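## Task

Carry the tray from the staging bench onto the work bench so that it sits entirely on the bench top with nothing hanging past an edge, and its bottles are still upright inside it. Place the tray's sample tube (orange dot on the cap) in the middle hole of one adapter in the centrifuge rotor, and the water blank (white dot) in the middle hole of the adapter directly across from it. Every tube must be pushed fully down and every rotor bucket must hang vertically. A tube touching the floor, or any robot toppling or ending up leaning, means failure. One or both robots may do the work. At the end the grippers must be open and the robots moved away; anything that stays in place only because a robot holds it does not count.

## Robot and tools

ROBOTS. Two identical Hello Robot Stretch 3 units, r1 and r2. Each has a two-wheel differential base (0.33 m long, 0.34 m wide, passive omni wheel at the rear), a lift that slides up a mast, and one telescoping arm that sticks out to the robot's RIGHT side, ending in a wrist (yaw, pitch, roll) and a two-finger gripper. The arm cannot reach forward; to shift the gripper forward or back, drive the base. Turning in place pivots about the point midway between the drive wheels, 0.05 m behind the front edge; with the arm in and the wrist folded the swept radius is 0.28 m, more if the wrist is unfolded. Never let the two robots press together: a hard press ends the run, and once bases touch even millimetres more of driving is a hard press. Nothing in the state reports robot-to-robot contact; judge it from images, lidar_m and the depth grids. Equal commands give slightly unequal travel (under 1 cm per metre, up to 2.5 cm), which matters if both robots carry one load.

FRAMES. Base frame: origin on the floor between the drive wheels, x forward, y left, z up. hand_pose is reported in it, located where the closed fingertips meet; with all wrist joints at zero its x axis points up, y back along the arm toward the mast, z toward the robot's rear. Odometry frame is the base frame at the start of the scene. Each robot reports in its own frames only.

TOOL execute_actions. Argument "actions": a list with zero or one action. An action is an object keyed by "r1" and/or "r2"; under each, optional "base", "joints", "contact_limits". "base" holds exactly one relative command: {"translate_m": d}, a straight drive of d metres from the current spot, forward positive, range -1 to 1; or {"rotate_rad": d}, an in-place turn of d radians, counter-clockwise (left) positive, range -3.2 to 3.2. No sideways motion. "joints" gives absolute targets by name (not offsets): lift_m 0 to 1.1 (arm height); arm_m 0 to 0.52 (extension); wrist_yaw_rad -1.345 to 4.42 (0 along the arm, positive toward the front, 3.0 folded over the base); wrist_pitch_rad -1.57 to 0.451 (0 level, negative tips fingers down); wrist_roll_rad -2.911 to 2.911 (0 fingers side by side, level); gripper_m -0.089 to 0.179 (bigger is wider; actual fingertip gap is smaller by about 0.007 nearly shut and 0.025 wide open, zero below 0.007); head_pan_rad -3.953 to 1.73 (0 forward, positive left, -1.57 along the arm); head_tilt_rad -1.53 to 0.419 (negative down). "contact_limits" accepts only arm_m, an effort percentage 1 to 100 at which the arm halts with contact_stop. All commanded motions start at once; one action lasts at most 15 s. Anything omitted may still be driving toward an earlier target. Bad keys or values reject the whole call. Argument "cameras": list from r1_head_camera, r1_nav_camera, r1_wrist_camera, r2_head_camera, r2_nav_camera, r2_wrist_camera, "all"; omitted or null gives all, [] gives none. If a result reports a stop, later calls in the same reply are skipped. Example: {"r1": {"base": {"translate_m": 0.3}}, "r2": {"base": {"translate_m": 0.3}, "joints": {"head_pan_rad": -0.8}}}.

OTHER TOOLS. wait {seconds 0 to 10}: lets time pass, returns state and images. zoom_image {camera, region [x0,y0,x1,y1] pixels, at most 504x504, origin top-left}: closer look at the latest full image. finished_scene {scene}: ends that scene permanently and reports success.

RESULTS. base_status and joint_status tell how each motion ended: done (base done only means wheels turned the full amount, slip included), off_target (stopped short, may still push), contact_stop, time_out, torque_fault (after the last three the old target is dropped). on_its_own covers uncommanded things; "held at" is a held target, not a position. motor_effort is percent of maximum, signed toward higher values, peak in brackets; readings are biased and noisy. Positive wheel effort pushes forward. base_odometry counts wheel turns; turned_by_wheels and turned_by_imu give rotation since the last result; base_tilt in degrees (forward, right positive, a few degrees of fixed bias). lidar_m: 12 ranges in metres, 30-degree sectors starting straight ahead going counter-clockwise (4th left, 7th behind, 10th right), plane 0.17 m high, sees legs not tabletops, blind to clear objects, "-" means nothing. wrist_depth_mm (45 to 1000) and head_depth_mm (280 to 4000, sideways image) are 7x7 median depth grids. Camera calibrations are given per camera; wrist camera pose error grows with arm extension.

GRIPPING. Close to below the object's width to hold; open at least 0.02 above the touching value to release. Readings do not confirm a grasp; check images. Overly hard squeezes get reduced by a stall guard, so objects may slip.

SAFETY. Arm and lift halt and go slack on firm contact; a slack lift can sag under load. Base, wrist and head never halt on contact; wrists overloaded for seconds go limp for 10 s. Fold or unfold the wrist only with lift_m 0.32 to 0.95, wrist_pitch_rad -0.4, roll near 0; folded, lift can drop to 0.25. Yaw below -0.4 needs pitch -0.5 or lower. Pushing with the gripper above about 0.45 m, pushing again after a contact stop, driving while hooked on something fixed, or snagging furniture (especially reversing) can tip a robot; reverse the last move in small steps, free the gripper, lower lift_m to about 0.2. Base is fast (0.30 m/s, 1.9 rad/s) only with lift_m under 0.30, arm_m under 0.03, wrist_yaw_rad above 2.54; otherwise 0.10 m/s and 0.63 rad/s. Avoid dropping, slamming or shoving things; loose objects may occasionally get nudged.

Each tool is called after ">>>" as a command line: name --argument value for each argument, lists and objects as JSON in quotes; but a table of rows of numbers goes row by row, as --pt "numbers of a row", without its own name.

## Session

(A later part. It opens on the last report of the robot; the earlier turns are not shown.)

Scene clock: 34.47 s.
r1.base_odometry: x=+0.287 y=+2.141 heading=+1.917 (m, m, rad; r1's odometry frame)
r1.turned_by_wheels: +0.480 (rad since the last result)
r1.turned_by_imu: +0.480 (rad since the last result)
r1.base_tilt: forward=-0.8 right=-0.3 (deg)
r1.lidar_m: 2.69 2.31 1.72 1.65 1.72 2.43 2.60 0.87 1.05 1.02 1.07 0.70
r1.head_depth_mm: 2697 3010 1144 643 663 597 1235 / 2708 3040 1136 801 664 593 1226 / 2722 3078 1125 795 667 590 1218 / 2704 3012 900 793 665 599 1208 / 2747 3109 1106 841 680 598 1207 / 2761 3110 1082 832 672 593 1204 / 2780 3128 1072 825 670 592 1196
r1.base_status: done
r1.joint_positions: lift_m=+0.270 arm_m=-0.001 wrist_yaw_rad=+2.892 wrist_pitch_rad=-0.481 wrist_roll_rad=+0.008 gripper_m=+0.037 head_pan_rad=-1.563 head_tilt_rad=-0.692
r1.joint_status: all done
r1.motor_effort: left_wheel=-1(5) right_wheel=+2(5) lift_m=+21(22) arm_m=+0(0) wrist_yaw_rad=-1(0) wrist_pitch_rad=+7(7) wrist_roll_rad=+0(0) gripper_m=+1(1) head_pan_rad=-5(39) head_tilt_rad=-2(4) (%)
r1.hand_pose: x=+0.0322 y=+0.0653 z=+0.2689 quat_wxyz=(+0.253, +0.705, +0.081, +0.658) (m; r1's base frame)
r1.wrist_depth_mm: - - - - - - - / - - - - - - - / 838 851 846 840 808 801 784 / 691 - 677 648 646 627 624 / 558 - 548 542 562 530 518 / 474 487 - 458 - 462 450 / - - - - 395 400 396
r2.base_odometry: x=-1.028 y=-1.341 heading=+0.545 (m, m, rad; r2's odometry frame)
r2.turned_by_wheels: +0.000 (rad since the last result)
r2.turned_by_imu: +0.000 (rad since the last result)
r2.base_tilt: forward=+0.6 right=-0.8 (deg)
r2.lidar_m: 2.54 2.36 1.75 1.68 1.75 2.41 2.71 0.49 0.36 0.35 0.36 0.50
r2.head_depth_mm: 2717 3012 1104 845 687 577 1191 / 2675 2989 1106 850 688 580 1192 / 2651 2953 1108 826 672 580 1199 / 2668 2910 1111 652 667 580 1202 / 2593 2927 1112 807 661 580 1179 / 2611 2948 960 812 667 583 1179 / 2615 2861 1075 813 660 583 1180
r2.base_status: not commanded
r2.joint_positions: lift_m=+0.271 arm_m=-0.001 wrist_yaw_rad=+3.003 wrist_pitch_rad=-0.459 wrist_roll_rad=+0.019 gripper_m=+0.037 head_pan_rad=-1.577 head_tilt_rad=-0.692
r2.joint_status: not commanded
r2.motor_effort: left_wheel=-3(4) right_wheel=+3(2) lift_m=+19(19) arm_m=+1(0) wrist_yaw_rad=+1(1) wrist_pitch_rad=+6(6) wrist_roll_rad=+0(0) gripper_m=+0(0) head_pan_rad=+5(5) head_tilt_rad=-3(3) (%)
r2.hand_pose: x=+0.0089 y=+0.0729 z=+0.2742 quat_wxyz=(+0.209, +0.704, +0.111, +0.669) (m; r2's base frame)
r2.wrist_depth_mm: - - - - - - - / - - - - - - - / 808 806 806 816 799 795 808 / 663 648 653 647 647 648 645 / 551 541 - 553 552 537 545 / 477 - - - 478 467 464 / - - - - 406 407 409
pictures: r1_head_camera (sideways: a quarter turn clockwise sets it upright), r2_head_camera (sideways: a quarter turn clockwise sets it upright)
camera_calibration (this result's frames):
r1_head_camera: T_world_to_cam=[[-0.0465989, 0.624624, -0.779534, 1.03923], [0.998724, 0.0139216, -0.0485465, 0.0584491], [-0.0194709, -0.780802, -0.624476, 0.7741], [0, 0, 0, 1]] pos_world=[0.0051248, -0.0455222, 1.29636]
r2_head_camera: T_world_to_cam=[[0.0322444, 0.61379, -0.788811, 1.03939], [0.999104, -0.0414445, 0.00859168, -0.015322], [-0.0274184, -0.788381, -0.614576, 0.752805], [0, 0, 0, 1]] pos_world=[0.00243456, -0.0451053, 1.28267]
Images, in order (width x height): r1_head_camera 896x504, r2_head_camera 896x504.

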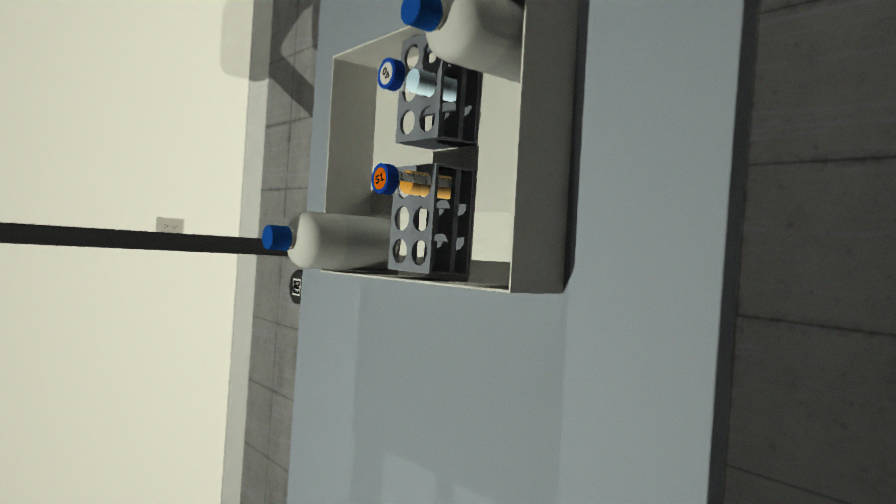

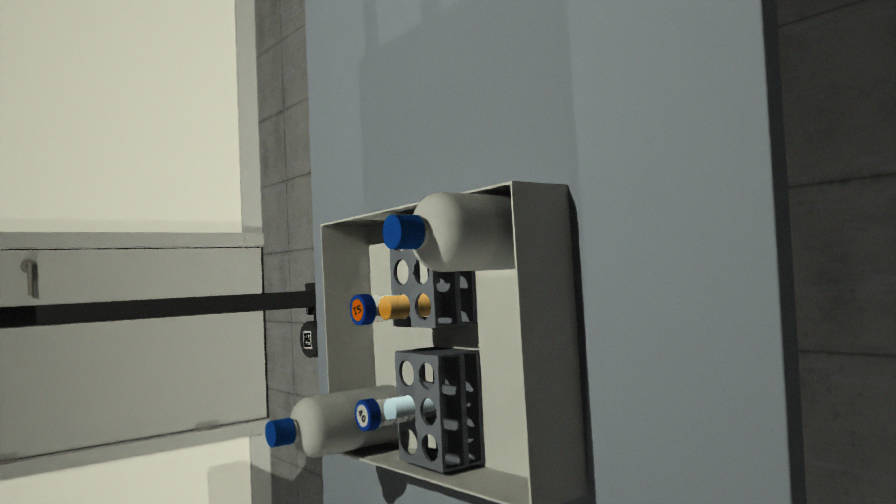

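>>> execute_actions --actions '[{"r1":{"joints":{"lift_m":0.9,"wrist_pitch_rad":-0.4}},"r2":{"joints":{"lift_m":0.9,"wrist_pitch_rad":-0.4}}}]' --cameras '[]'

>>> execute_actions --actions '[{"r1":{"joints":{"wrist_yaw_rad":1.57}},"r2":{"joints":{"wrist_yaw_rad":1.57}}}]' --cameras '[]'

>>> execute_actions --actions '[{"r1":{"joints":{"lift_m":1.05,"wrist_pitch_rad":-1.57,"gripper_m":0.08}},"r2":{"joints":{"lift_m":1.05,"wrist_pitch_rad":-1.57,"gripper_m":0.08}}}]' --cameras '[]'

>>> execute_actions --actions '[{"r1":{"joints":{"wrist_yaw_rad":0,"wrist_roll_rad":1.57,"arm_m":0.2}},"r2":{"joints":{"wrist_yaw_rad":0,"wrist_roll_rad":1.57,"arm_m":0.2}}}]'

Scene clock: 46.97 s.
r1.base_odometry: x=+0.287 y=+2.141 heading=+1.917 (m, m, rad; r1's odometry frame)
r1.turned_by_wheels: +0.000 (rad since the last result)
r1.turned_by_imu: +0.000 (rad since the last result)
r1.base_tilt: forward=-0.7 right=-0.3 (deg)
r1.lidar_m: 2.69 2.32 1.72 1.65 1.73 2.43 2.60 0.87 1.05 1.02 1.07 0.70
r1.head_depth_mm: 2675 3022 1151 644 663 - - / 2721 3025 1132 802 663 - - / 2640 3050 1123 795 667 606 - / 1240 2999 897 793 665 614 - / 2754 3080 1096 839 677 - - / 2769 3124 1091 830 674 592 1158 / 2793 3123 1073 825 670 591 1197
r1.base_status: not commanded
r1.joint_positions: lift_m=+0.900 arm_m=-0.001 wrist_yaw_rad=+2.892 wrist_pitch_rad=-0.419 wrist_roll_rad=+0.008 gripper_m=+0.037 head_pan_rad=-1.563 head_tilt_rad=-0.692
r1.joint_status: all done
r1.motor_effort: left_wheel=-2(2) right_wheel=+2(2) lift_m=+26(28) arm_m=+0(0) wrist_yaw_rad=+0(0) wrist_pitch_rad=+10(10) wrist_roll_rad=+1(1) gripper_m=+0(0) head_pan_rad=-5(6) head_tilt_rad=-3(2) (%)
r1.hand_pose: x=+0.0343 y=+0.0733 z=+0.9123 quat_wxyz=(+0.233, +0.707, +0.059, +0.665) (m; r1's base frame)
r1.wrist_depth_mm: - - - - - - - / - - - - - - - / - - - - - - - / - - - - - - - / - - - - - - - / - - - - - - - / - - - - - - -
r2.base_odometry: x=-1.028 y=-1.341 heading=+0.545 (m, m, rad; r2's odometry frame)
r2.turned_by_wheels: +0.000 (rad since the last result)
r2.turned_by_imu: +0.000 (rad since the last result)
r2.base_tilt: forward=+0.7 right=-0.9 (deg)
r2.lidar_m: 2.54 2.37 1.74 1.68 1.75 2.42 2.70 0.49 0.36 0.35 0.36 0.50
r2.head_depth_mm: 2667 3023 1100 846 705 - - / 2680 3036 1106 847 689 - - / 2670 3007 1108 822 673 606 - / 2554 2896 1116 651 668 608 - / 1236 2893 1113 804 660 609 - / 2572 2923 964 811 667 596 - / 2592 2919 1076 814 662 584 1183
r2.base_status: not commanded
r2.joint_positions: lift_m=+0.899 arm_m=-0.001 wrist_yaw_rad=+3.003 wrist_pitch_rad=-0.421 wrist_roll_rad=+0.019 gripper_m=+0.037 head_pan_rad=-1.577 head_tilt_rad=-0.692
r2.joint_status: all done
r2.motor_effort: left_wheel=-4(4) right_wheel=+2(2) lift_m=+47(49) arm_m=+0(1) wrist_yaw_rad=+0(0) wrist_pitch_rad=+9(10) wrist_roll_rad=+0(0) gripper_m=+0(0) head_pan_rad=+5(5) head_tilt_rad=-3(3) (%)
r2.hand_pose: x=+0.0096 y=+0.0779 z=+0.9115 quat_wxyz=(+0.196, +0.706, +0.098, +0.673) (m; r2's base frame)
r2.wrist_depth_mm: - - - - - - - / - - - - - - - / - - - - - - - / - - - - - - - / - - - - - - - / - - - - - - - / - - - - - - -
pictures: none
No camera images: the call's "cameras" was empty. Leave "cameras" out to get every camera's image.

Scene clock: 48.70 s.
r1.base_odometry: x=+0.287 y=+2.141 heading=+1.917 (m, m, rad; r1's odometry frame)
r1.turned_by_wheels: +0.000 (rad since the last result)
r1.turned_by_imu: +0.000 (rad since the last result)
r1.base_tilt: forward=-0.7 right=-0.2 (deg)
r1.lidar_m: 2.70 2.32 1.72 1.65 1.73 2.44 2.60 0.87 1.05 1.02 1.07 0.70
r1.head_depth_mm: 2701 3008 1151 644 664 - - / 2693 3001 1138 800 664 - - / 2657 3046 1125 792 667 - - / 1202 3005 897 793 665 599 - / 2749 3073 1097 840 678 598 1270 / 2771 3110 1083 830 674 594 - / 2767 3100 1076 825 671 578 -
r1.base_status: not commanded
r1.joint_positions: lift_m=+0.900 arm_m=-0.001 wrist_yaw_rad=+1.572 wrist_pitch_rad=-0.419 wrist_roll_rad=+0.008 gripper_m=+0.037 head_pan_rad=-1.563 head_tilt_rad=-0.692
r1.joint_status: all done
r1.motor_effort: left_wheel=-2(1) right_wheel=+1(1) lift_m=+27(26) arm_m=+0(1) wrist_yaw_rad=-1(2) wrist_pitch_rad=+9(10) wrist_roll_rad=+1(0) gripper_m=+1(1) head_pan_rad=-5(5) head_tilt_rad=-3(3) (%)
r1.hand_pose: x=+0.2029 y=-0.1439 z=+0.9123 quat_wxyz=(+0.592, +0.595, -0.387, +0.383) (m; r1's base frame)
r1.wrist_depth_mm: - - - - - - - / - - - - - - - / - - - - - 611 601 / - - - - - 472 467 / - - - - - 419 380 / - - - - - - 321 / - - - - - - 285
r2.base_odometry: x=-1.028 y=-1.341 heading=+0.545 (m, m, rad; r2's odometry frame)
r2.turned_by_wheels: +0.000 (rad since the last result)
r2.turned_by_imu: +0.000 (rad since the last result)
r2.base_tilt: forward=+0.7 right=-0.9 (deg)
r2.lidar_m: 2.55 2.36 1.74 1.68 1.75 2.42 2.71 0.49 0.36 0.35 0.36 0.50
r2.head_depth_mm: 2684 2999 1101 846 703 - - / 2692 2952 1107 851 689 - - / 2673 2954 1104 821 671 - - / 2615 2887 1113 651 669 581 - / 1232 2844 1115 803 660 581 1221 / 2581 2889 963 811 667 582 537 / 2623 2883 1078 813 659 582 -
r2.base_status: not commanded
r2.joint_positions: lift_m=+0.899 arm_m=-0.001 wrist_yaw_rad=+1.572 wrist_pitch_rad=-0.421 wrist_roll_rad=+0.019 gripper_m=+0.037 head_pan_rad=-1.577 head_tilt_rad=-0.692
r2.joint_status: all done
r2.motor_effort: left_wheel=-4(4) right_wheel=+3(3) lift_m=+47(47) arm_m=+1(0) wrist_yaw_rad=-1(1) wrist_pitch_rad=+9(9) wrist_roll_rad=+0(0) gripper_m=+0(1) head_pan_rad=+5(5) head_tilt_rad=-3(3) (%)
r2.hand_pose: x=+0.2027 y=-0.1440 z=+0.9115 quat_wxyz=(+0.590, +0.597, -0.390, +0.379) (m; r2's base frame)
r2.wrist_depth_mm: - - - - - - - / - - - - - - - / - - - - - 591 583 / - - - - - 465 460 / - - - - - 382 379 / - - - - - 345 323 / - - - - - - 282
pictures: none
No camera images: the call's "cameras" was empty. Leave "cameras" out to get every camera's image.

Scene clock: 50.90 s.
r1.base_odometry: x=+0.287 y=+2.141 heading=+1.917 (m, m, rad; r1's odometry frame)
r1.turned_by_wheels: +0.000 (rad since the last result)
r1.turned_by_imu: +0.000 (rad since the last result)
r1.base_tilt: forward=-0.8 right=-0.3 (deg)
r1.lidar_m: 2.69 2.32 1.73 1.65 1.73 2.44 2.60 0.87 1.05 1.02 1.06 0.70
r1.head_depth_mm: 2682 2951 - - - - 1183 / 2730 2979 - - - - - / 2707 2981 - - - - 1180 / 2621 2981 898 793 664 - 1191 / 2779 3104 1096 840 678 - 1141 / 2780 3099 1087 833 675 593 1138 / 2791 3123 1075 825 670 590 1195
r1.base_status: not commanded
r1.joint_positions: lift_m=+1.050 arm_m=-0.001 wrist_yaw_rad=+1.572 wrist_pitch_rad=-1.560 wrist_roll_rad=+0.008 gripper_m=+0.080 head_pan_rad=-1.563 head_tilt_rad=-0.692
r1.joint_status: all done
joint sent to its limit — the command would take r1.wrist_pitch_rad past its lower limit, so that joint was sent only as far as its limit.
r1.motor_effort: left_wheel=-1(2) right_wheel=+1(1) lift_m=+26(26) arm_m=+0(0) wrist_yaw_rad=-1(1) wrist_pitch_rad=-3(9) wrist_roll_rad=+0(1) gripper_m=+1(80) head_pan_rad=-5(5) head_tilt_rad=-2(3) (%)
r1.hand_pose: x=-0.0428 y=-0.1442 z=+0.9321 quat_wxyz=(+0.707, +0.707, -0.006, +0.001) (m; r1's base frame)
r1.wrist_depth_mm: - - - - - - 301 / - - - - - - 308 / - - - - - - 315 / - - - - - - 317 / - - - - - - 326 / - - - - - 340 332 / - - - - - - 345
r2.base_odometry: x=-1.028 y=-1.341 heading=+0.545 (m, m, rad; r2's odometry frame)
r2.turned_by_wheels: +0.000 (rad since the last result)
r2.turned_by_imu: +0.000 (rad since the last result)
r2.base_tilt: forward=+0.7 right=-0.8 (deg)
r2.lidar_m: 2.54 2.36 1.74 1.68 1.75 2.42 2.70 0.49 0.36 0.35 0.36 0.50
r2.head_depth_mm: 2695 - - - - - 1170 / 2703 - - - - - - / 2656 - - - - - 1171 / 2633 2838 - - - - 1175 / 1358 2819 1112 803 661 - - / 2642 2934 966 809 669 624 - / 2606 2914 1075 815 659 584 1172
r2.base_status: not commanded
r2.joint_positions: lift_m=+1.049 arm_m=-0.001 wrist_yaw_rad=+1.572 wrist_pitch_rad=-1.547 wrist_roll_rad=+0.019 gripper_m=+0.080 head_pan_rad=-1.577 head_tilt_rad=-0.692
r2.joint_status: all done
joint sent to its limit — the command would take r2.wrist_pitch_rad past its lower limit, so that joint was sent only as far as its limit.
r2.motor_effort: left_wheel=-4(4) right_wheel=+2(2) lift_m=+47(46) arm_m=+1(0) wrist_yaw_rad=-2(2) wrist_pitch_rad=-2(8) wrist_roll_rad=+0(0) gripper_m=+1(95) head_pan_rad=+5(4) head_tilt_rad=-3(3) (%)
r2.hand_pose: x=-0.0394 y=-0.1443 z=+0.9314 quat_wxyz=(+0.707, +0.707, -0.015, +0.002) (m; r2's base frame)
r2.wrist_depth_mm: - - - - - 315 307 / - - - - - 317 312 / - - - - - 325 322 / - - - - - 334 327 / - - - - - 338 336 / - - - - - 348 346 / - - - - - 359 355
pictures: none
No camera images: the call's "cameras" was empty. Leave "cameras" out to get every camera's image.

Scene clock: 53.63 s.
r1.base_odometry: x=+0.287 y=+2.141 heading=+1.917 (m, m, rad; r1's odometry frame)
r1.turned_by_wheels: +0.000 (rad since the last result)
r1.turned_by_imu: +0.000 (rad since the last result)
r1.base_tilt: forward=-0.8 right=-0.2 (deg)
r1.lidar_m: 2.70 2.32 1.73 1.65 1.73 2.44 2.60 0.87 1.05 1.02 1.07 0.70
r1.head_depth_mm: - - 1096 633 664 596 1228 / - - 990 801 665 594 1223 / - - - 796 667 589 1220 / 2641 2971 1603 789 664 599 1210 / 2731 3087 1100 837 679 598 1205 / 2762 3136 1085 833 675 593 1203 / 2776 3136 1077 826 671 590 1196
r1.base_status: not commanded
r1.joint_positions: lift_m=+1.050 arm_m=+0.200 wrist_yaw_rad=+0.001 wrist_pitch_rad=-1.560 wrist_roll_rad=+1.563 gripper_m=+0.080 head_pan_rad=-1.563 head_tilt_rad=-0.692
r1.joint_status: all done
r1.motor_effort: left_wheel=-1(2) right_wheel=+1(1) lift_m=+26(26) arm_m=+5(5) wrist_yaw_rad=-2(3) wrist_pitch_rad=-3(3) wrist_roll_rad=+3(5) gripper_m=+1(0) head_pan_rad=-4(5) head_tilt_rad=-4(3) (%)
r1.hand_pose: x=-0.0216 y=-0.3229 z=+0.9321 quat_wxyz=(+0.003, +0.003, -0.711, -0.704) (m; r1's base frame)
r1.wrist_depth_mm: 304 308 306 309 - - - / 310 313 312 315 - - - / 321 316 318 331 - - - / 329 324 327 - - - - / 335 319 336 - - - - / 353 345 - - - - - / 355 358 353 - - - -
r2.base_odometry: x=-1.028 y=-1.341 heading=+0.545 (m, m, rad; r2's odometry frame)
r2.turned_by_wheels: +0.000 (rad since the last result)
r2.turned_by_imu: +0.000 (rad since the last result)
r2.base_tilt: forward=+0.8 right=-0.9 (deg)
r2.lidar_m: 2.54 2.36 1.74 1.68 1.75 2.41 2.70 0.49 0.36 0.35 0.36 0.50
r2.head_depth_mm: - 2969 1100 832 689 578 1192 / - - 2768 811 691 577 1195 / - - - 820 671 574 1195 / - - - - 656 569 1200 / 1331 2840 2847 799 660 581 1181 / 2621 2901 962 809 667 582 1178 / 2625 2882 1072 815 662 583 1181
r2.base_status: not commanded
r2.joint_positions: lift_m=+1.049 arm_m=+0.200 wrist_yaw_rad=+0.001 wrist_pitch_rad=-1.547 wrist_roll_rad=+1.563 gripper_m=+0.080 head_pan_rad=-1.577 head_tilt_rad=-0.692
r2.joint_status: all done
r2.motor_effort: left_wheel=-4(4) right_wheel=+2(2) lift_m=+46(47) arm_m=+4(5) wrist_yaw_rad=+0(2) wrist_pitch_rad=-2(2) wrist_roll_rad=+4(5) gripper_m=+0(1) head_pan_rad=+5(5) head_tilt_rad=-3(3) (%)
r2.hand_pose: x=-0.0216 y=-0.3263 z=+0.9314 quat_wxyz=(+0.003, +0.003, -0.715, -0.699) (m; r2's base frame)
r2.wrist_depth_mm: 309 308 308 307 - - - / 320 319 315 315 - - - / 265 324 324 323 - - - / 268 330 334 332 - - - / 340 341 338 343 - - - / 350 341 352 353 - - - / 363 359 360 366 - - -
pictures: r1_head_camera (sideways: a quarter turn clockwise sets it upright), r1_nav_camera (sideways: a quarter turn counterclockwise sets it upright), r1_wrist_camera, r2_head_camera (sideways: a quarter turn clockwise sets it upright), r2_nav_camera (sideways: a quarter turn counterclockwise sets it upright), r2_wrist_camera
camera_calibration (this result's frames):
r1_head_camera: T_world_to_cam=[[-0.0464424, 0.624636, -0.779534, 1.03923], [0.998727, 0.0136715, -0.0485465, 0.0584491], [-0.0196664, -0.780797, -0.624476, 0.774102], [0, 0, 0, 1]] pos_world=[0.0051134, -0.0455219, 1.29636]
r1_nav_camera: T_world_to_cam=[[-0.00866587, -0.634042, 0.77325, -0.96605], [-0.999212, -0.024456, -0.0312514, 0.0987654], [0.0387252, -0.772912, -0.63333, 0.784672], [0, 0, 0, 1]] pos_world=[0.0599293, -0.00361825, 1.24704]
r1_wrist_camera: T_world_to_cam=[[0.00974382, 0.999622, -0.0257201, 0.352691], [0.988966, -0.00583123, 0.148027, -0.0838933], [0.147821, -0.0268787, -0.988649, 1.07529], [0, 0, 0, 1]] pos_world=[-0.0794203, -0.324145, 1.08458]
r2_head_camera: T_world_to_cam=[[0.0322444, 0.61379, -0.788811, 1.03939], [0.999104, -0.0414445, 0.00859169, -0.015322], [-0.0274184, -0.788381, -0.614576, 0.752805], [0, 0, 0, 1]] pos_world=[0.00243456, -0.0451053, 1.28267]
r2_nav_camera: T_world_to_cam=[[0.0178496, -0.610205, 0.792043, -0.991741], [-0.999464, -0.0326283, -0.00261347, 0.0609334], [0.0274378, -0.791572, -0.61046, 0.754182], [0, 0, 0, 1]] pos_world=[0.0579098, -0.00618729, 1.24606]
r2_wrist_camera: T_world_to_cam=[[-0.0128964, 0.999257, -0.0363129, 0.358145], [0.988506, 0.0182115, 0.150078, -0.0761108], [0.150628, -0.03396, -0.988007, 1.07842], [0, 0, 0, 1]] pos_world=[-0.0825854, -0.319869, 1.08992]
Images, in order (width x height): r1_head_camera 896x504, r1_nav_camera 672x504, r1_wrist_camera 644x364, r2_head_camera 896x504, r2_nav_camera 672x504, r2_wrist_camera 644x364.

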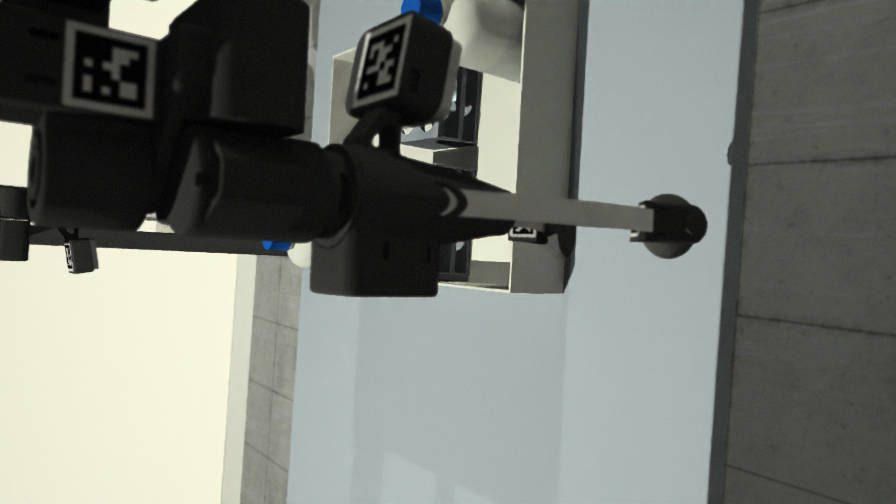

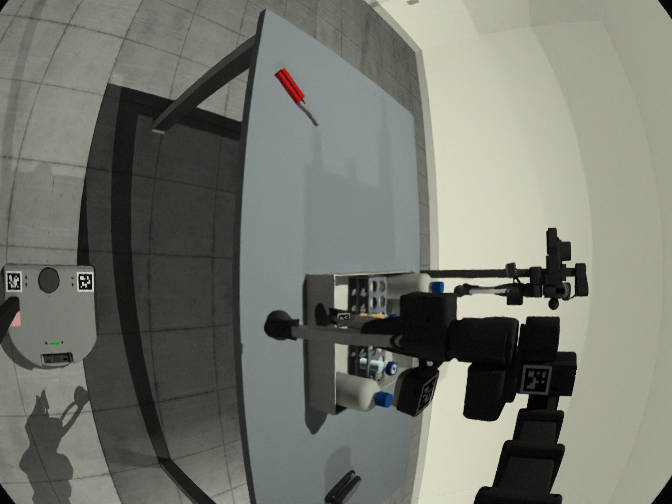

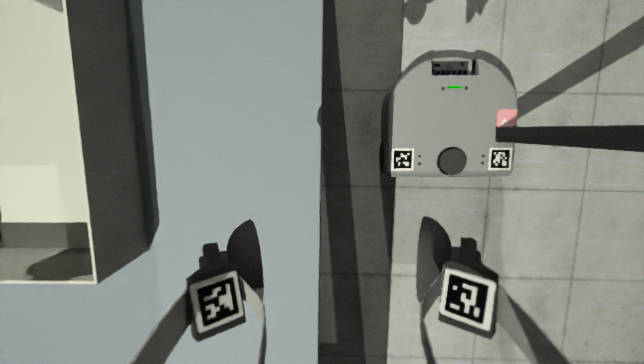

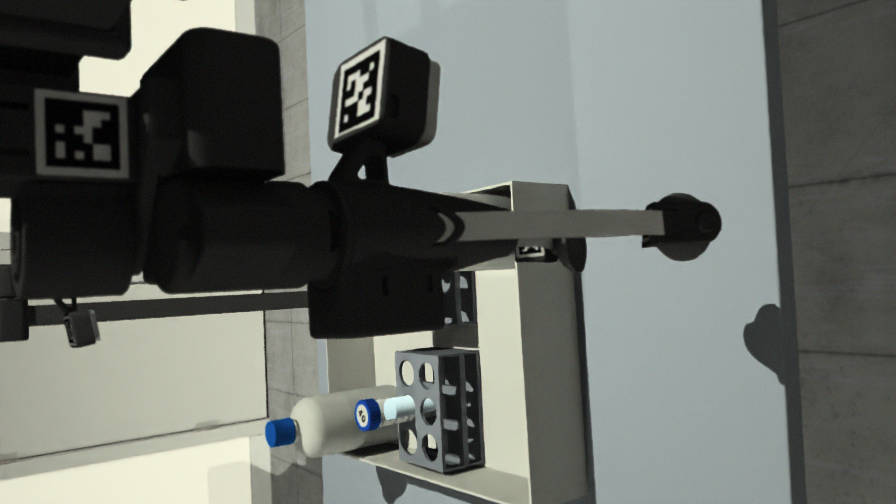

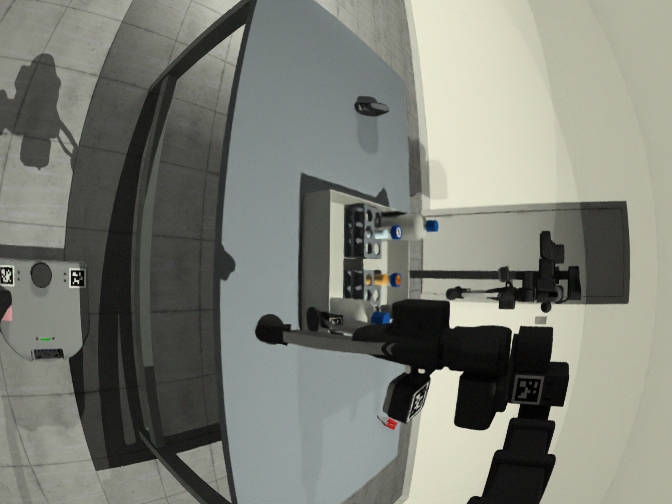

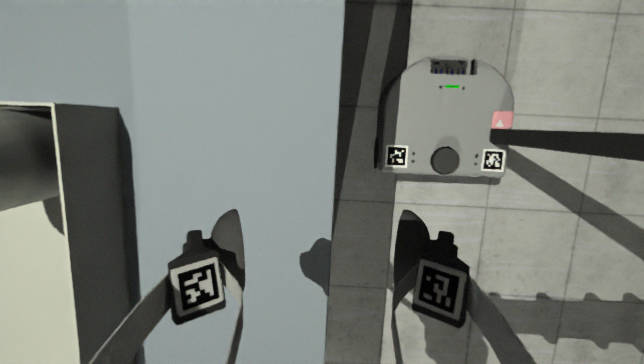

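>>> execute_actions --actions '[{"r1":{"base":{"translate_m":-0.085},"joints":{"arm_m":0.37,"lift_m":1.0}},"r2":{"base":{"translate_m":0.14},"joints":{"arm_m":0.39,"lift_m":1.0}}}]' --cameras '["r1_wrist_camera","r2_wrist_camera","r1_nav_camera","r2_nav_camera"]'

Scene clock: 58.67 s.
r1.base_odometry: x=+0.315 y=+2.061 heading=+1.917 (m, m, rad; r1's odometry frame)
r1.turned_by_wheels: +0.000 (rad since the last result)
r1.turned_by_imu: +0.000 (rad since the last result)
r1.base_tilt: forward=-0.7 right=-0.3 (deg)
r1.lidar_m: 2.78 2.32 1.73 1.66 1.73 2.44 2.52 0.80 1.05 1.02 1.07 0.78
r1.head_depth_mm: 2670 - 1101 868 697 595 1228 / 2632 - 2949 640 662 594 1225 / 687 - 984 793 665 589 1218 / 2743 3057 909 787 665 587 1214 / 2751 3071 899 794 660 596 1206 / 2771 3131 1088 832 673 596 1202 / 2809 3128 1075 824 669 591 1194
r1.base_status: done
r1.joint_positions: lift_m=+1.000 arm_m=+0.370 wrist_yaw_rad=+0.000 wrist_pitch_rad=-1.560 wrist_roll_rad=+1.564 gripper_m=+0.080 head_pan_rad=-1.563 head_tilt_rad=-0.692
r1.joint_status: all done
r1.motor_effort: left_wheel=-1(6) right_wheel=+0(2) lift_m=+21(25) arm_m=+5(5) wrist_yaw_rad=+0(1) wrist_pitch_rad=-3(3) wrist_roll_rad=+3(3) gripper_m=+1(0) head_pan_rad=-5(5) head_tilt_rad=-3(3) (%)
r1.hand_pose: x=-0.0215 y=-0.4929 z=+0.8824 quat_wxyz=(+0.003, +0.002, -0.711, -0.704) (m; r1's base frame)
r1.wrist_depth_mm: 230 123 125 254 252 251 949 / 206 258 152 263 260 260 996 / 240 269 268 266 269 267 - / 247 278 275 275 272 273 - / 224 277 279 282 279 278 - / 220 285 - 288 289 - - / 236 268 299 294 295 295 -
r2.base_odometry: x=-0.908 y=-1.269 heading=+0.545 (m, m, rad; r2's odometry frame)
r2.turned_by_wheels: +0.000 (rad since the last result)
r2.turned_by_imu: +0.000 (rad since the last result)
r2.base_tilt: forward=+0.6 right=-0.9 (deg)
r2.lidar_m: 2.40 2.36 1.73 1.68 1.75 2.41 2.84 0.49 0.36 0.35 0.37 0.50
r2.head_depth_mm: 2663 - 1055 795 683 577 1212 / 2623 3011 1108 662 670 579 1187 / 2586 3074 977 796 670 580 1198 / 708 - - 804 667 579 1196 / 2635 2923 881 803 660 581 1199 / 2605 2904 1115 858 695 581 1182 / 2605 2915 2684 856 693 584 1182
r2.base_status: done
r2.joint_positions: lift_m=+1.001 arm_m=+0.390 wrist_yaw_rad=+0.000 wrist_pitch_rad=-1.547 wrist_roll_rad=+1.564 gripper_m=+0.080 head_pan_rad=-1.577 head_tilt_rad=-0.692
r2.joint_status: all done
r2.motor_effort: left_wheel=-4(5) right_wheel=+2(8) lift_m=+19(43) arm_m=+4(4) wrist_yaw_rad=+0(0) wrist_pitch_rad=-2(2) wrist_roll_rad=+4(4) gripper_m=+0(0) head_pan_rad=+5(5) head_tilt_rad=-3(3) (%)
r2.hand_pose: x=-0.0215 y=-0.5163 z=+0.8825 quat_wxyz=(+0.003, +0.002, -0.715, -0.699) (m; r2's base frame)
r2.wrist_depth_mm: 208 258 258 259 259 258 934 / 212 264 267 266 265 264 956 / 274 272 274 273 273 272 - / 222 277 280 280 281 279 - / 227 287 286 285 286 285 - / 234 290 292 294 296 294 - / 241 245 248 302 304 304 -
pictures: r1_nav_camera (sideways: a quarter turn counterclockwise sets it upright), r1_wrist_camera, r2_nav_camera (sideways: a quarter turn counterclockwise sets it upright), r2_wrist_camera
camera_calibration (this result's frames):
r1_nav_camera: T_world_to_cam=[[-0.00868242, -0.634041, 0.77325, -0.96605], [-0.999213, -0.0244299, -0.0312514, 0.0987654], [0.0387051, -0.772913, -0.63333, 0.784672], [0, 0, 0, 1]] pos_world=[0.0599292, -0.00361965, 1.24704]
r1_wrist_camera: T_world_to_cam=[[0.0111808, 0.999607, -0.0257206, 0.521374], [0.988956, -0.00725263, 0.148034, -0.0782468], [0.147789, -0.0270916, -0.988648, 1.02145], [0, 0, 0, 1]] pos_world=[-0.0794061, -0.494064, 1.03485]
r2_nav_camera: T_world_to_cam=[[0.0178496, -0.610205, 0.792043, -0.991741], [-0.999464, -0.0326283, -0.00261347, 0.0609334], [0.0274378, -0.791572, -0.61046, 0.754183], [0, 0, 0, 1]] pos_world=[0.0579098, -0.00618729, 1.24606]
r2_wrist_camera: T_world_to_cam=[[-0.0112048, 0.999278, -0.0363136, 0.546282], [0.988533, 0.0165387, 0.150094, -0.0662135], [0.150587, -0.0342155, -0.988005, 1.02356], [0, 0, 0, 1]] pos_world=[-0.0825593, -0.50977, 1.04106]
Images, in order (width x height): r1_nav_camera 672x504, r1_wrist_camera 644x364, r2_nav_camera 672x504, r2_wrist_camera 644x364.

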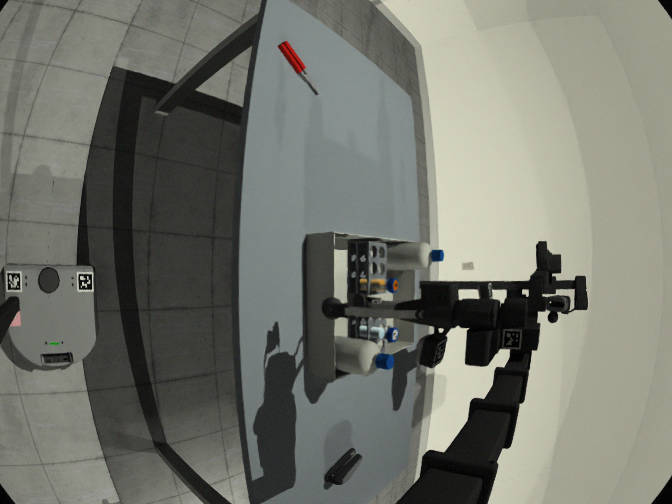

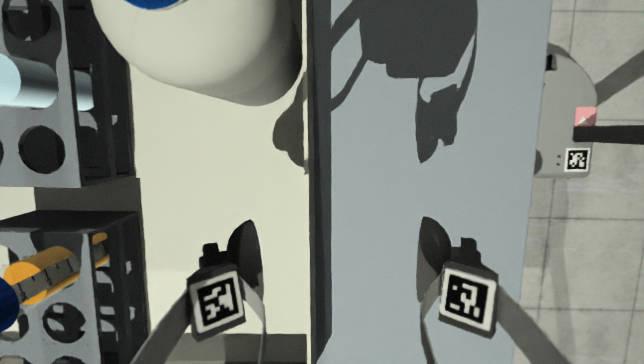

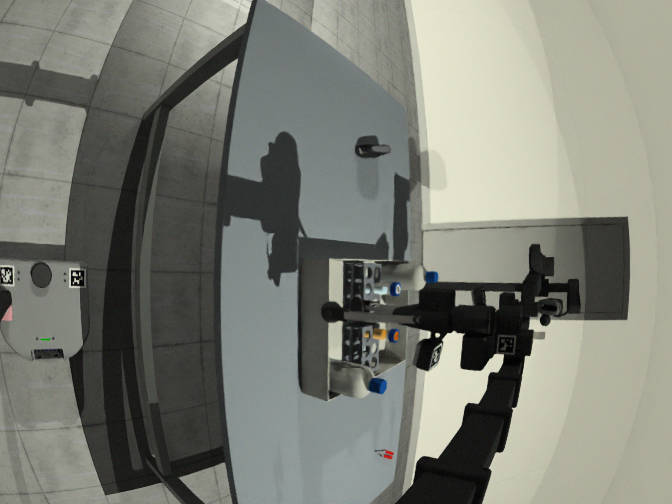

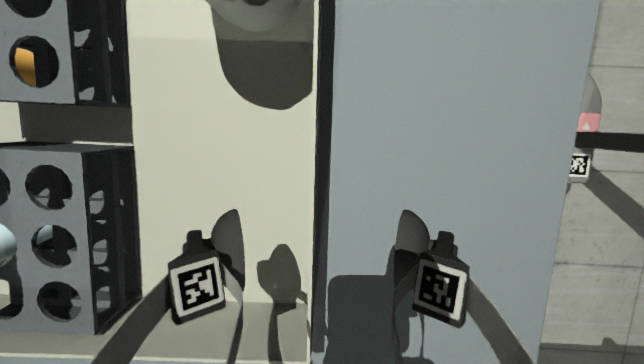

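>>> execute_actions --actions '[{"r1":{"base":{"translate_m":0.05},"joints":{"arm_m":0.383}},"r2":{"joints":{"arm_m":0.393}}}]' --cameras '[]'

>>> execute_actions --actions '[{"r1":{"joints":{"lift_m":0.925,"gripper_m":0.05}},"r2":{"joints":{"lift_m":0.925,"gripper_m":0.05}}}]' --cameras '["r1_wrist_camera","r2_wrist_camera","r1_head_camera"]'

Scene clock: 63.77 s.
r1.base_odometry: x=+0.299 y=+2.108 heading=+1.917 (m, m, rad; r1's odometry frame)
r1.turned_by_wheels: +0.000 (rad since the last result)
r1.turned_by_imu: +0.000 (rad since the last result)
r1.base_tilt: forward=-0.7 right=-0.3 (deg)
r1.lidar_m: 2.73 2.32 1.72 1.65 1.73 2.43 2.57 0.84 1.05 1.02 1.06 0.73
r1.head_depth_mm: 2655 - 1100 656 675 595 1227 / 685 1900 989 773 663 593 1227 / 738 - 983 807 666 590 1219 / 2723 3079 888 793 665 599 1208 / 2739 3067 1096 809 663 597 1207 / 2766 3116 1088 831 673 593 1201 / 2777 3112 1076 827 670 591 1201
r1.base_status: done
r1.joint_positions: lift_m=+1.000 arm_m=+0.383 wrist_yaw_rad=+0.000 wrist_pitch_rad=-1.560 wrist_roll_rad=+1.564 gripper_m=+0.080 head_pan_rad=-1.563 head_tilt_rad=-0.692
r1.joint_status: all done
r1.motor_effort: left_wheel=-1(1) right_wheel=+1(5) lift_m=+21(22) arm_m=+4(4) wrist_yaw_rad=+0(0) wrist_pitch_rad=-3(3) wrist_roll_rad=+3(3) gripper_m=+1(1) head_pan_rad=-5(4) head_tilt_rad=-3(3) (%)
r1.hand_pose: x=-0.0215 y=-0.5059 z=+0.8824 quat_wxyz=(+0.003, +0.002, -0.711, -0.704) (m; r1's base frame)
r1.wrist_depth_mm: 202 253 256 254 257 253 946 / 209 259 262 262 262 260 - / 269 272 267 268 267 266 - / 214 275 278 273 273 274 - / 222 279 282 280 280 275 - / 230 271 - 285 289 285 - / 232 237 239 278 295 295 -
r2.base_odometry: x=-0.908 y=-1.269 heading=+0.545 (m, m, rad; r2's odometry frame)
r2.turned_by_wheels: +0.000 (rad since the last result)
r2.turned_by_imu: +0.000 (rad since the last result)
r2.base_tilt: forward=+0.7 right=-0.8 (deg)
r2.lidar_m: 2.41 2.36 1.74 1.68 1.75 2.41 2.85 0.49 0.36 0.35 0.37 0.50
r2.head_depth_mm: 2669 - 1058 793 682 577 1220 / 2591 3026 1080 663 670 579 1193 / 705 1984 977 797 671 580 1197 / 791 - - 806 667 580 1194 / 2592 2889 883 802 656 582 1195 / 2595 2902 1120 855 691 583 1180 / 2635 2887 2719 859 692 584 1177
r2.base_status: not commanded
r2.joint_positions: lift_m=+1.001 arm_m=+0.393 wrist_yaw_rad=+0.000 wrist_pitch_rad=-1.547 wrist_roll_rad=+1.564 gripper_m=+0.080 head_pan_rad=-1.577 head_tilt_rad=-0.692
r2.joint_status: all done
r2.motor_effort: left_wheel=-4(4) right_wheel=+2(2) lift_m=+19(19) arm_m=+3(4) wrist_yaw_rad=+0(0) wrist_pitch_rad=-2(2) wrist_roll_rad=+4(4) gripper_m=+0(0) head_pan_rad=+5(5) head_tilt_rad=-3(3) (%)
r2.hand_pose: x=-0.0215 y=-0.5193 z=+0.8825 quat_wxyz=(+0.003, +0.002, -0.715, -0.699) (m; r2's base frame)
r2.wrist_depth_mm: 207 258 260 259 260 259 261 / 236 265 265 265 266 265 979 / 273 272 272 272 272 272 - / 224 277 280 280 280 280 - / 227 285 285 287 286 287 - / 234 281 292 293 296 294 - / 240 242 247 301 304 302 -
pictures: none
No camera images: the call's "cameras" was empty. Leave "cameras" out to get every camera's image.

Scene clock: 65.27 s.
r1.base_odometry: x=+0.299 y=+2.108 heading=+1.917 (m, m, rad; r1's odometry frame)
r1.turned_by_wheels: +0.000 (rad since the last result)
r1.turned_by_imu: +0.000 (rad since the last result)
r1.base_tilt: forward=-0.7 right=-0.2 (deg)
r1.lidar_m: 2.73 2.32 1.73 1.65 1.73 2.44 2.57 0.84 1.05 1.02 1.07 0.73
r1.head_depth_mm: 2674 2979 - - 669 597 1226 / 2640 771 972 772 663 593 1222 / 927 1398 - 798 666 589 1211 / 2733 3043 863 789 663 600 1209 / 2729 3070 1090 809 662 597 1211 / 2755 3097 1085 833 673 594 1199 / 2796 3119 1077 827 670 591 1192
r1.base_status: not commanded
r1.joint_positions: lift_m=+0.925 arm_m=+0.383 wrist_yaw_rad=+0.000 wrist_pitch_rad=-1.560 wrist_roll_rad=+1.564 gripper_m=+0.050 head_pan_rad=-1.563 head_tilt_rad=-0.692
r1.joint_status: all done
r1.motor_effort: left_wheel=-1(2) right_wheel=+1(1) lift_m=+21(20) arm_m=+5(5) wrist_yaw_rad=+1(1) wrist_pitch_rad=-3(3) wrist_roll_rad=+3(3) gripper_m=+0(79) head_pan_rad=-4(4) head_tilt_rad=-3(3) (%)
r1.hand_pose: x=-0.0215 y=-0.5059 z=+0.8074 quat_wxyz=(+0.003, +0.002, -0.711, -0.704) (m; r1's base frame)
r1.wrist_depth_mm: 186 185 185 184 184 184 183 / 188 192 189 189 189 188 187 / 196 195 195 193 194 194 192 / 194 199 198 198 200 197 197 / 200 206 202 202 202 201 202 / 204 212 209 209 - 207 206 / 209 215 215 213 213 211 212
r2.base_odometry: x=-0.908 y=-1.269 heading=+0.545 (m, m, rad; r2's odometry frame)
r2.turned_by_wheels: +0.000 (rad since the last result)
r2.turned_by_imu: +0.000 (rad since the last result)
r2.base_tilt: forward=+0.8 right=-0.7 (deg)
r2.lidar_m: 2.41 2.35 1.74 1.68 1.75 2.42 2.84 0.49 0.36 0.35 0.37 0.50
r2.head_depth_mm: 2708 3003 - - 669 578 1212 / 2700 2871 - 666 671 578 1194 / 2596 788 - 795 671 580 1194 / 921 1429 - 812 655 580 1198 / 2638 2895 879 798 657 583 1197 / 2617 2893 1121 854 693 581 1179 / 2626 2915 2722 855 695 583 1177
r2.base_status: not commanded
r2.joint_positions: lift_m=+0.926 arm_m=+0.393 wrist_yaw_rad=+0.000 wrist_pitch_rad=-1.547 wrist_roll_rad=+1.564 gripper_m=+0.050 head_pan_rad=-1.577 head_tilt_rad=-0.692
r2.joint_status: all done
r2.motor_effort: left_wheel=-4(4) right_wheel=+2(2) lift_m=+20(19) arm_m=+4(4) wrist_yaw_rad=+0(0) wrist_pitch_rad=-2(2) wrist_roll_rad=+4(4) gripper_m=+0(93) head_pan_rad=+5(4) head_tilt_rad=-3(3) (%)
r2.hand_pose: x=-0.0215 y=-0.5193 z=+0.8075 quat_wxyz=(+0.003, +0.002, -0.715, -0.699) (m; r2's base frame)
r2.wrist_depth_mm: 189 189 189 189 190 189 188 / 194 194 193 194 195 194 193 / 200 199 199 199 200 198 198 / 201 204 203 205 204 204 203 / 207 210 208 210 209 210 208 / 211 216 - 215 - 216 214 / 215 223 221 222 223 221 221
pictures: r1_head_camera (sideways: a quarter turn clockwise sets it upright), r1_wrist_camera, r2_wrist_camera
camera_calibration (this result's frames):
r1_head_camera: T_world_to_cam=[[-0.0464263, 0.624637, -0.779534, 1.03923], [0.998728, 0.0136457, -0.0485465, 0.0584491], [-0.0196866, -0.780796, -0.624476, 0.774102], [0, 0, 0, 1]] pos_world=[0.00511222, -0.0455219, 1.29636]
r1_wrist_camera: T_world_to_cam=[[0.0111809, 0.999607, -0.0257207, 0.532442], [0.988956, -0.00725271, 0.148034, -0.0672386], [0.147789, -0.0270918, -0.988648, 0.946951], [0, 0, 0, 1]] pos_world=[-0.0794061, -0.507065, 0.959849]
r2_wrist_camera: T_world_to_cam=[[-0.0112044, 0.999278, -0.0363137, 0.546556], [0.988533, 0.0165384, 0.150094, -0.054907], [0.150587, -0.0342156, -0.988005, 0.949358], [0, 0, 0, 1]] pos_world=[-0.0825593, -0.512771, 0.966059]
Images, in order (width x height): r1_head_camera 896x504, r1_wrist_camera 644x364, r2_wrist_camera 644x364.

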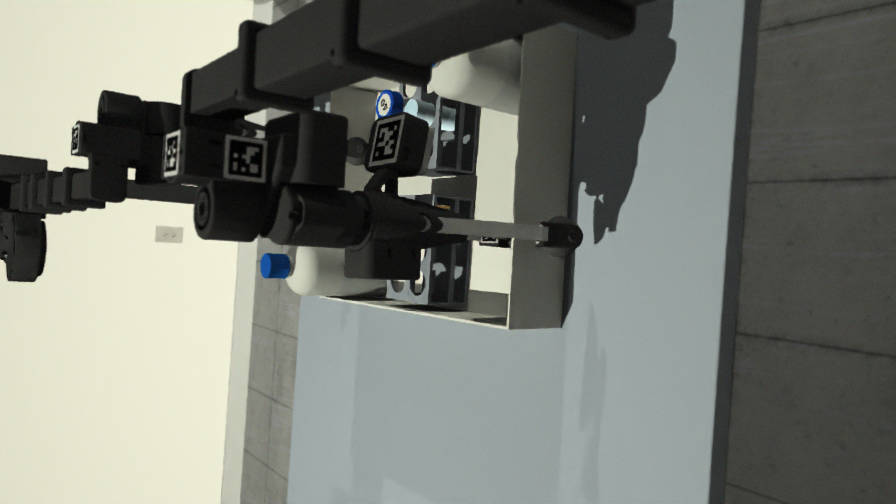

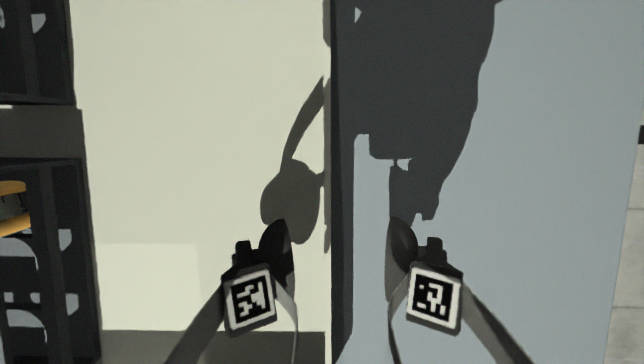

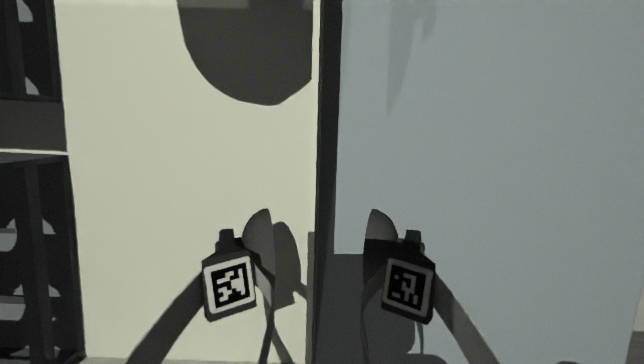

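>>> execute_actions --actions '[{"r1":{"joints":{"arm_m":0.391,"gripper_m":-0.05}},"r2":{"joints":{"arm_m":0.398,"gripper_m":-0.05}}}]' --cameras '["r1_wrist_camera","r2_wrist_camera"]'

>>> execute_actions --actions '[{"r1":{"joints":{"lift_m":0.945,"head_pan_rad":-1.2}},"r2":{"joints":{"lift_m":0.945,"head_pan_rad":-0.6,"head_tilt_rad":-0.5}}}]' --cameras '["r1_wrist_camera","r2_wrist_camera","r1_head_camera","r2_nav_camera"]'

Scene clock: 68.53 s.
r1.base_odometry: x=+0.299 y=+2.108 heading=+1.917 (m, m, rad; r1's odometry frame)
r1.turned_by_wheels: +0.000 (rad since the last result)
r1.turned_by_imu: +0.000 (rad since the last result)
r1.base_tilt: forward=-0.7 right=-0.3 (deg)
r1.lidar_m: 2.73 2.32 1.73 1.66 1.73 2.44 2.57 0.84 1.05 1.02 1.07 0.73
r1.head_depth_mm: 2712 2987 - - 668 596 1233 / 2635 797 973 770 665 593 1222 / 925 1394 - 797 665 590 1218 / 2761 3016 864 786 664 599 1213 / 2755 3083 1098 811 662 596 1206 / 2754 3096 1089 832 674 594 1199 / 2755 3097 1075 826 670 591 1197
r1.base_status: not commanded
r1.joint_positions: lift_m=+0.925 arm_m=+0.391 wrist_yaw_rad=+0.000 wrist_pitch_rad=-1.566 wrist_roll_rad=+1.568 gripper_m=-0.049 head_pan_rad=-1.563 head_tilt_rad=-0.692
r1.joint_status: all done
r1.motor_effort: left_wheel=-1(1) right_wheel=+2(1) lift_m=+26(25) arm_m=+6(6) wrist_yaw_rad=+0(0) wrist_pitch_rad=+0(3) wrist_roll_rad=+1(3) gripper_m=-18(94) head_pan_rad=-4(5) head_tilt_rad=-2(4) (%)
r1.hand_pose: x=-0.0215 y=-0.5124 z=+0.8072 quat_wxyz=(+0.001, +0.001, -0.709, -0.706) (m; r1's base frame)
r1.wrist_depth_mm: 181 183 183 183 184 184 184 / 186 187 187 187 189 189 189 / 191 192 190 191 192 193 192 / 191 196 195 195 198 196 196 / 193 199 200 197 204 203 200 / 198 205 204 - 208 207 206 / 203 209 209 209 215 211 211
r2.base_odometry: x=-0.908 y=-1.269 heading=+0.545 (m, m, rad; r2's odometry frame)
r2.turned_by_wheels: +0.000 (rad since the last result)
r2.turned_by_imu: +0.000 (rad since the last result)
r2.base_tilt: forward=+0.6 right=-0.8 (deg)
r2.lidar_m: 2.40 2.36 1.74 1.68 1.75 2.41 2.84 0.50 0.36 0.35 0.37 0.50
r2.head_depth_mm: 2700 2996 - - 670 577 1188 / 2700 2900 - 663 670 577 1198 / 2572 771 - 794 671 580 1196 / 908 1429 - 802 664 581 1203 / 2625 2932 876 793 658 580 1193 / 2608 2945 1120 851 694 582 1178 / 2657 2886 2723 856 692 583 1175
r2.base_status: not commanded
r2.joint_positions: lift_m=+0.925 arm_m=+0.398 wrist_yaw_rad=-0.001 wrist_pitch_rad=-1.550 wrist_roll_rad=+1.570 gripper_m=-0.049 head_pan_rad=-1.577 head_tilt_rad=-0.692
r2.joint_status: all done
r2.motor_effort: left_wheel=-4(4) right_wheel=+2(2) lift_m=+25(26) arm_m=+3(4) wrist_yaw_rad=+1(1) wrist_pitch_rad=-1(2) wrist_roll_rad=+0(4) gripper_m=-25(100) head_pan_rad=+4(5) head_tilt_rad=-3(3) (%)
r2.hand_pose: x=-0.0215 y=-0.5235 z=+0.8073 quat_wxyz=(+0.000, +0.000, -0.714, -0.700) (m; r2's base frame)
r2.wrist_depth_mm: 184 185 185 186 189 189 188 / 189 190 190 190 194 193 193 / 195 195 194 196 199 199 197 / 197 201 200 201 204 203 203 / 201 207 206 203 210 209 209 / 206 212 212 - 215 215 214 / 213 219 218 220 222 221 220
pictures: r1_wrist_camera, r2_wrist_camera
camera_calibration (this result's frames):
r1_wrist_camera: T_world_to_cam=[[0.0152553, 0.999687, -0.0198062, 0.534261], [0.988912, -0.0121586, 0.148001, -0.069767], [0.147714, -0.0218444, -0.988789, 0.949463], [0, 0, 0, 1]] pos_world=[-0.0794056, -0.514202, 0.959726]
r2_wrist_camera: T_world_to_cam=[[-0.00454444, 0.999445, -0.0330091, 0.548256], [0.988602, 0.00945769, 0.150255, -0.0586672], [0.150484, -0.0319501, -0.988096, 0.950279], [0, 0, 0, 1]] pos_world=[-0.0825117, -0.517035, 0.965879]
Images, in order (width x height): r1_wrist_camera 644x364, r2_wrist_camera 644x364.

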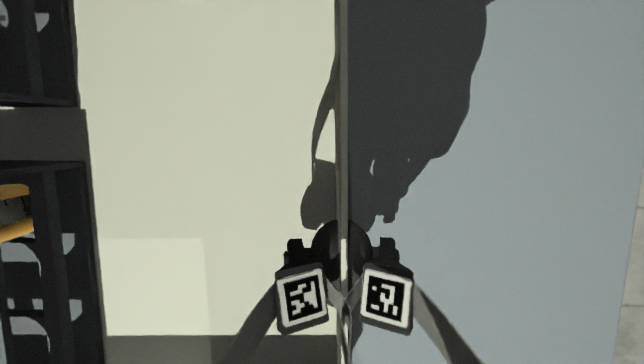

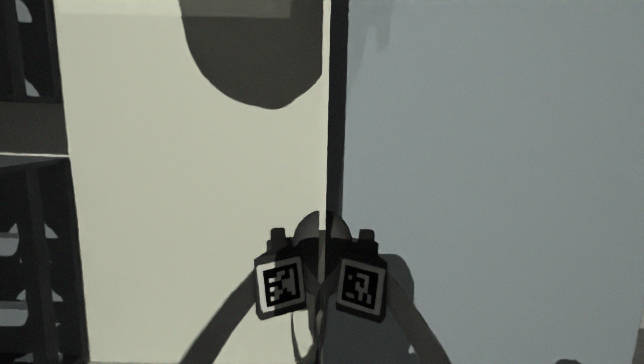

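Scene clock: 69.63 s.
r1.base_odometry: x=+0.299 y=+2.108 heading=+1.917 (m, m, rad; r1's odometry frame)
r1.turned_by_wheels: +0.000 (rad since the last result)
r1.turned_by_imu: +0.000 (rad since the last result)
r1.base_tilt: forward=-0.8 right=-0.2 (deg)
r1.lidar_m: 2.73 2.32 1.73 1.65 1.72 2.44 2.57 0.84 1.05 1.02 1.07 0.73
r1.head_depth_mm: 2639 2926 842 760 643 582 1162 / 2757 3058 1135 814 648 580 1203 / 2851 3172 1121 854 688 590 1210 / 2994 3298 1108 848 683 613 1210 / 3093 3412 1100 839 679 1312 1208 / 3223 3542 1084 834 674 1360 1203 / 3390 3656 1081 827 686 1391 1197
r1.base_status: not commanded
r1.joint_positions: lift_m=+0.945 arm_m=+0.391 wrist_yaw_rad=+0.000 wrist_pitch_rad=-1.566 wrist_roll_rad=+1.568 gripper_m=-0.049 head_pan_rad=-1.207 head_tilt_rad=-0.692
r1.joint_status: all done
r1.motor_effort: left_wheel=-3(2) right_wheel=+1(1) lift_m=+31(33) arm_m=+5(5) wrist_yaw_rad=+1(0) wrist_pitch_rad=+0(0) wrist_roll_rad=+1(1) gripper_m=-18(18) head_pan_rad=+5(39) head_tilt_rad=-4(4) (%)
r1.hand_pose: x=-0.0215 y=-0.5124 z=+0.8270 quat_wxyz=(+0.001, +0.001, -0.709, -0.706) (m; r1's base frame)
r1.wrist_depth_mm: 182 183 183 184 204 202 202 / 185 186 187 186 207 208 207 / 192 192 190 192 213 211 210 / 191 195 194 195 218 218 216 / 194 201 200 199 223 223 223 / 197 205 204 - 229 227 - / 203 209 209 209 232 233 -
r2.base_odometry: x=-0.908 y=-1.269 heading=+0.545 (m, m, rad; r2's odometry frame)
r2.turned_by_wheels: +0.000 (rad since the last result)
r2.turned_by_imu: +0.000 (rad since the last result)
r2.base_tilt: forward=+0.7 right=-0.8 (deg)
r2.lidar_m: 2.41 2.37 1.74 1.68 1.75 2.41 2.85 0.50 0.36 0.35 0.36 0.50
r2.head_depth_mm: 3174 3399 3594 1134 846 673 558 / 3515 3730 3860 2772 851 675 575 / 3890 - - 2761 854 677 1299 / - - - 2805 859 723 1332 / - - - 2825 862 950 1301 / - - - 2702 2078 1655 1369 / - - 3781 2841 2113 1664 1366
r2.base_status: not commanded
r2.joint_positions: lift_m=+0.944 arm_m=+0.398 wrist_yaw_rad=-0.001 wrist_pitch_rad=-1.550 wrist_roll_rad=+1.570 gripper_m=-0.049 head_pan_rad=-0.607 head_tilt_rad=-0.508
r2.joint_status: all done
r2.motor_effort: left_wheel=-4(4) right_wheel=+2(2) lift_m=+53(56) arm_m=+3(4) wrist_yaw_rad=+1(1) wrist_pitch_rad=-1(1) wrist_roll_rad=+0(0) gripper_m=-24(25) head_pan_rad=+5(49) head_tilt_rad=+2(13) (%)
r2.hand_pose: x=-0.0215 y=-0.5235 z=+0.8262 quat_wxyz=(+0.000, +0.000, -0.714, -0.700) (m; r2's base frame)
r2.wrist_depth_mm: 184 185 184 186 207 206 206 / 188 190 190 191 211 211 211 / 196 194 195 196 217 216 216 / 197 201 200 201 223 222 223 / 202 207 206 203 229 229 229 / 206 213 211 - 235 235 236 / 211 218 219 220 243 241 242
pictures: r1_head_camera (sideways: a quarter turn clockwise sets it upright), r1_wrist_camera, r2_nav_camera (sideways: a quarter turn counterclockwise sets it upright), r2_wrist_camera
camera_calibration (this result's frames):
r1_head_camera: T_world_to_cam=[[-0.261175, 0.56931, -0.779534, 1.04054], [0.931378, 0.360803, -0.0485465, 0.0588599], [0.25362, -0.73872, -0.624476, 0.772435], [0, 0, 0, 1]] pos_world=[0.0210365, -0.043013, 1.29636]
r1_wrist_camera: T_world_to_cam=[[0.0153613, 0.999686, -0.019817, 0.534665], [0.988911, -0.0122619, 0.148001, -0.0727389], [0.147712, -0.0218708, -0.988789, 0.968941], [0, 0, 0, 1]] pos_world=[-0.0794048, -0.514197, 0.979439]
r2_nav_camera: T_world_to_cam=[[0.385678, -0.241892, 0.89036, -1.12218], [-0.53872, -0.842473, 0.00447521, 0.048894], [0.749021, -0.481381, -0.455235, 0.547823], [0, 0, 0, 1]] pos_world=[0.0488103, 0.0334555, 1.24832]
r2_wrist_camera: T_world_to_cam=[[-0.00448455, 0.999445, -0.0330091, 0.548879], [0.988602, 0.00939846, 0.150256, -0.0615312], [0.150483, -0.031959, -0.988096, 0.968897], [0, 0, 0, 1]] pos_world=[-0.0825108, -0.517031, 0.984726]
Images, in order (width x height): r1_head_camera 896x504, r1_wrist_camera 644x364, r2_nav_camera 672x504, r2_wrist_camera 644x364.

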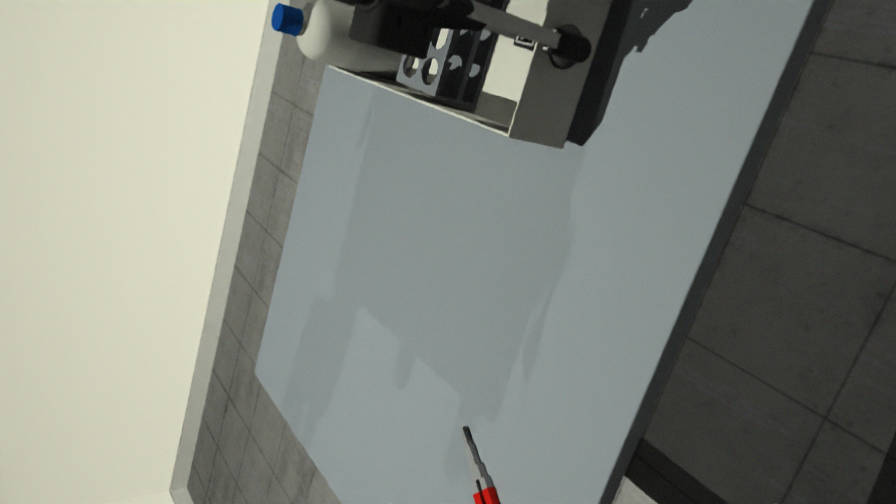

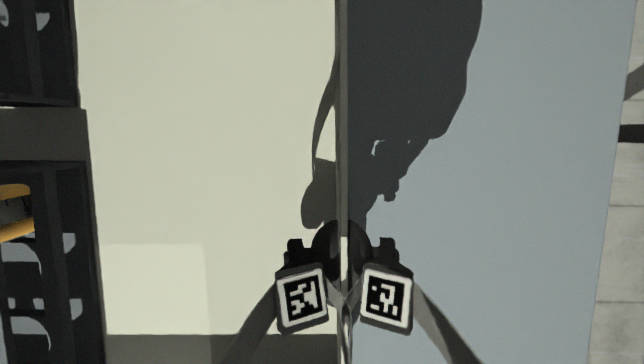

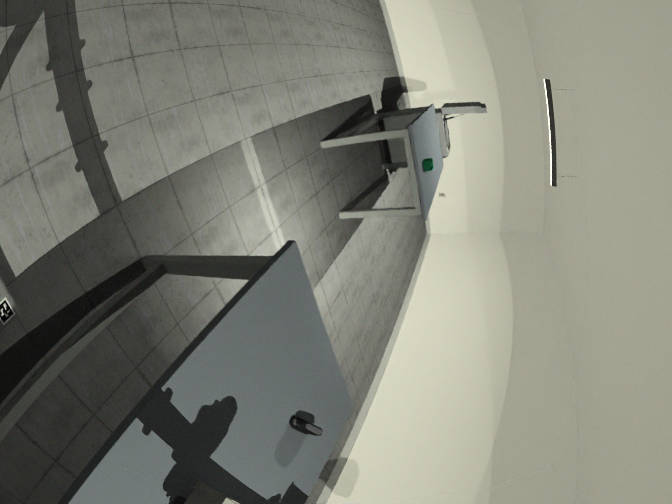

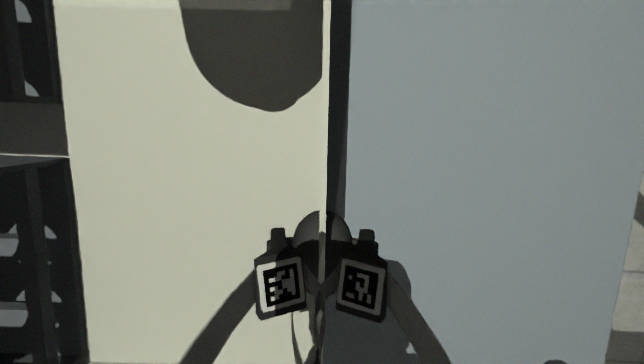

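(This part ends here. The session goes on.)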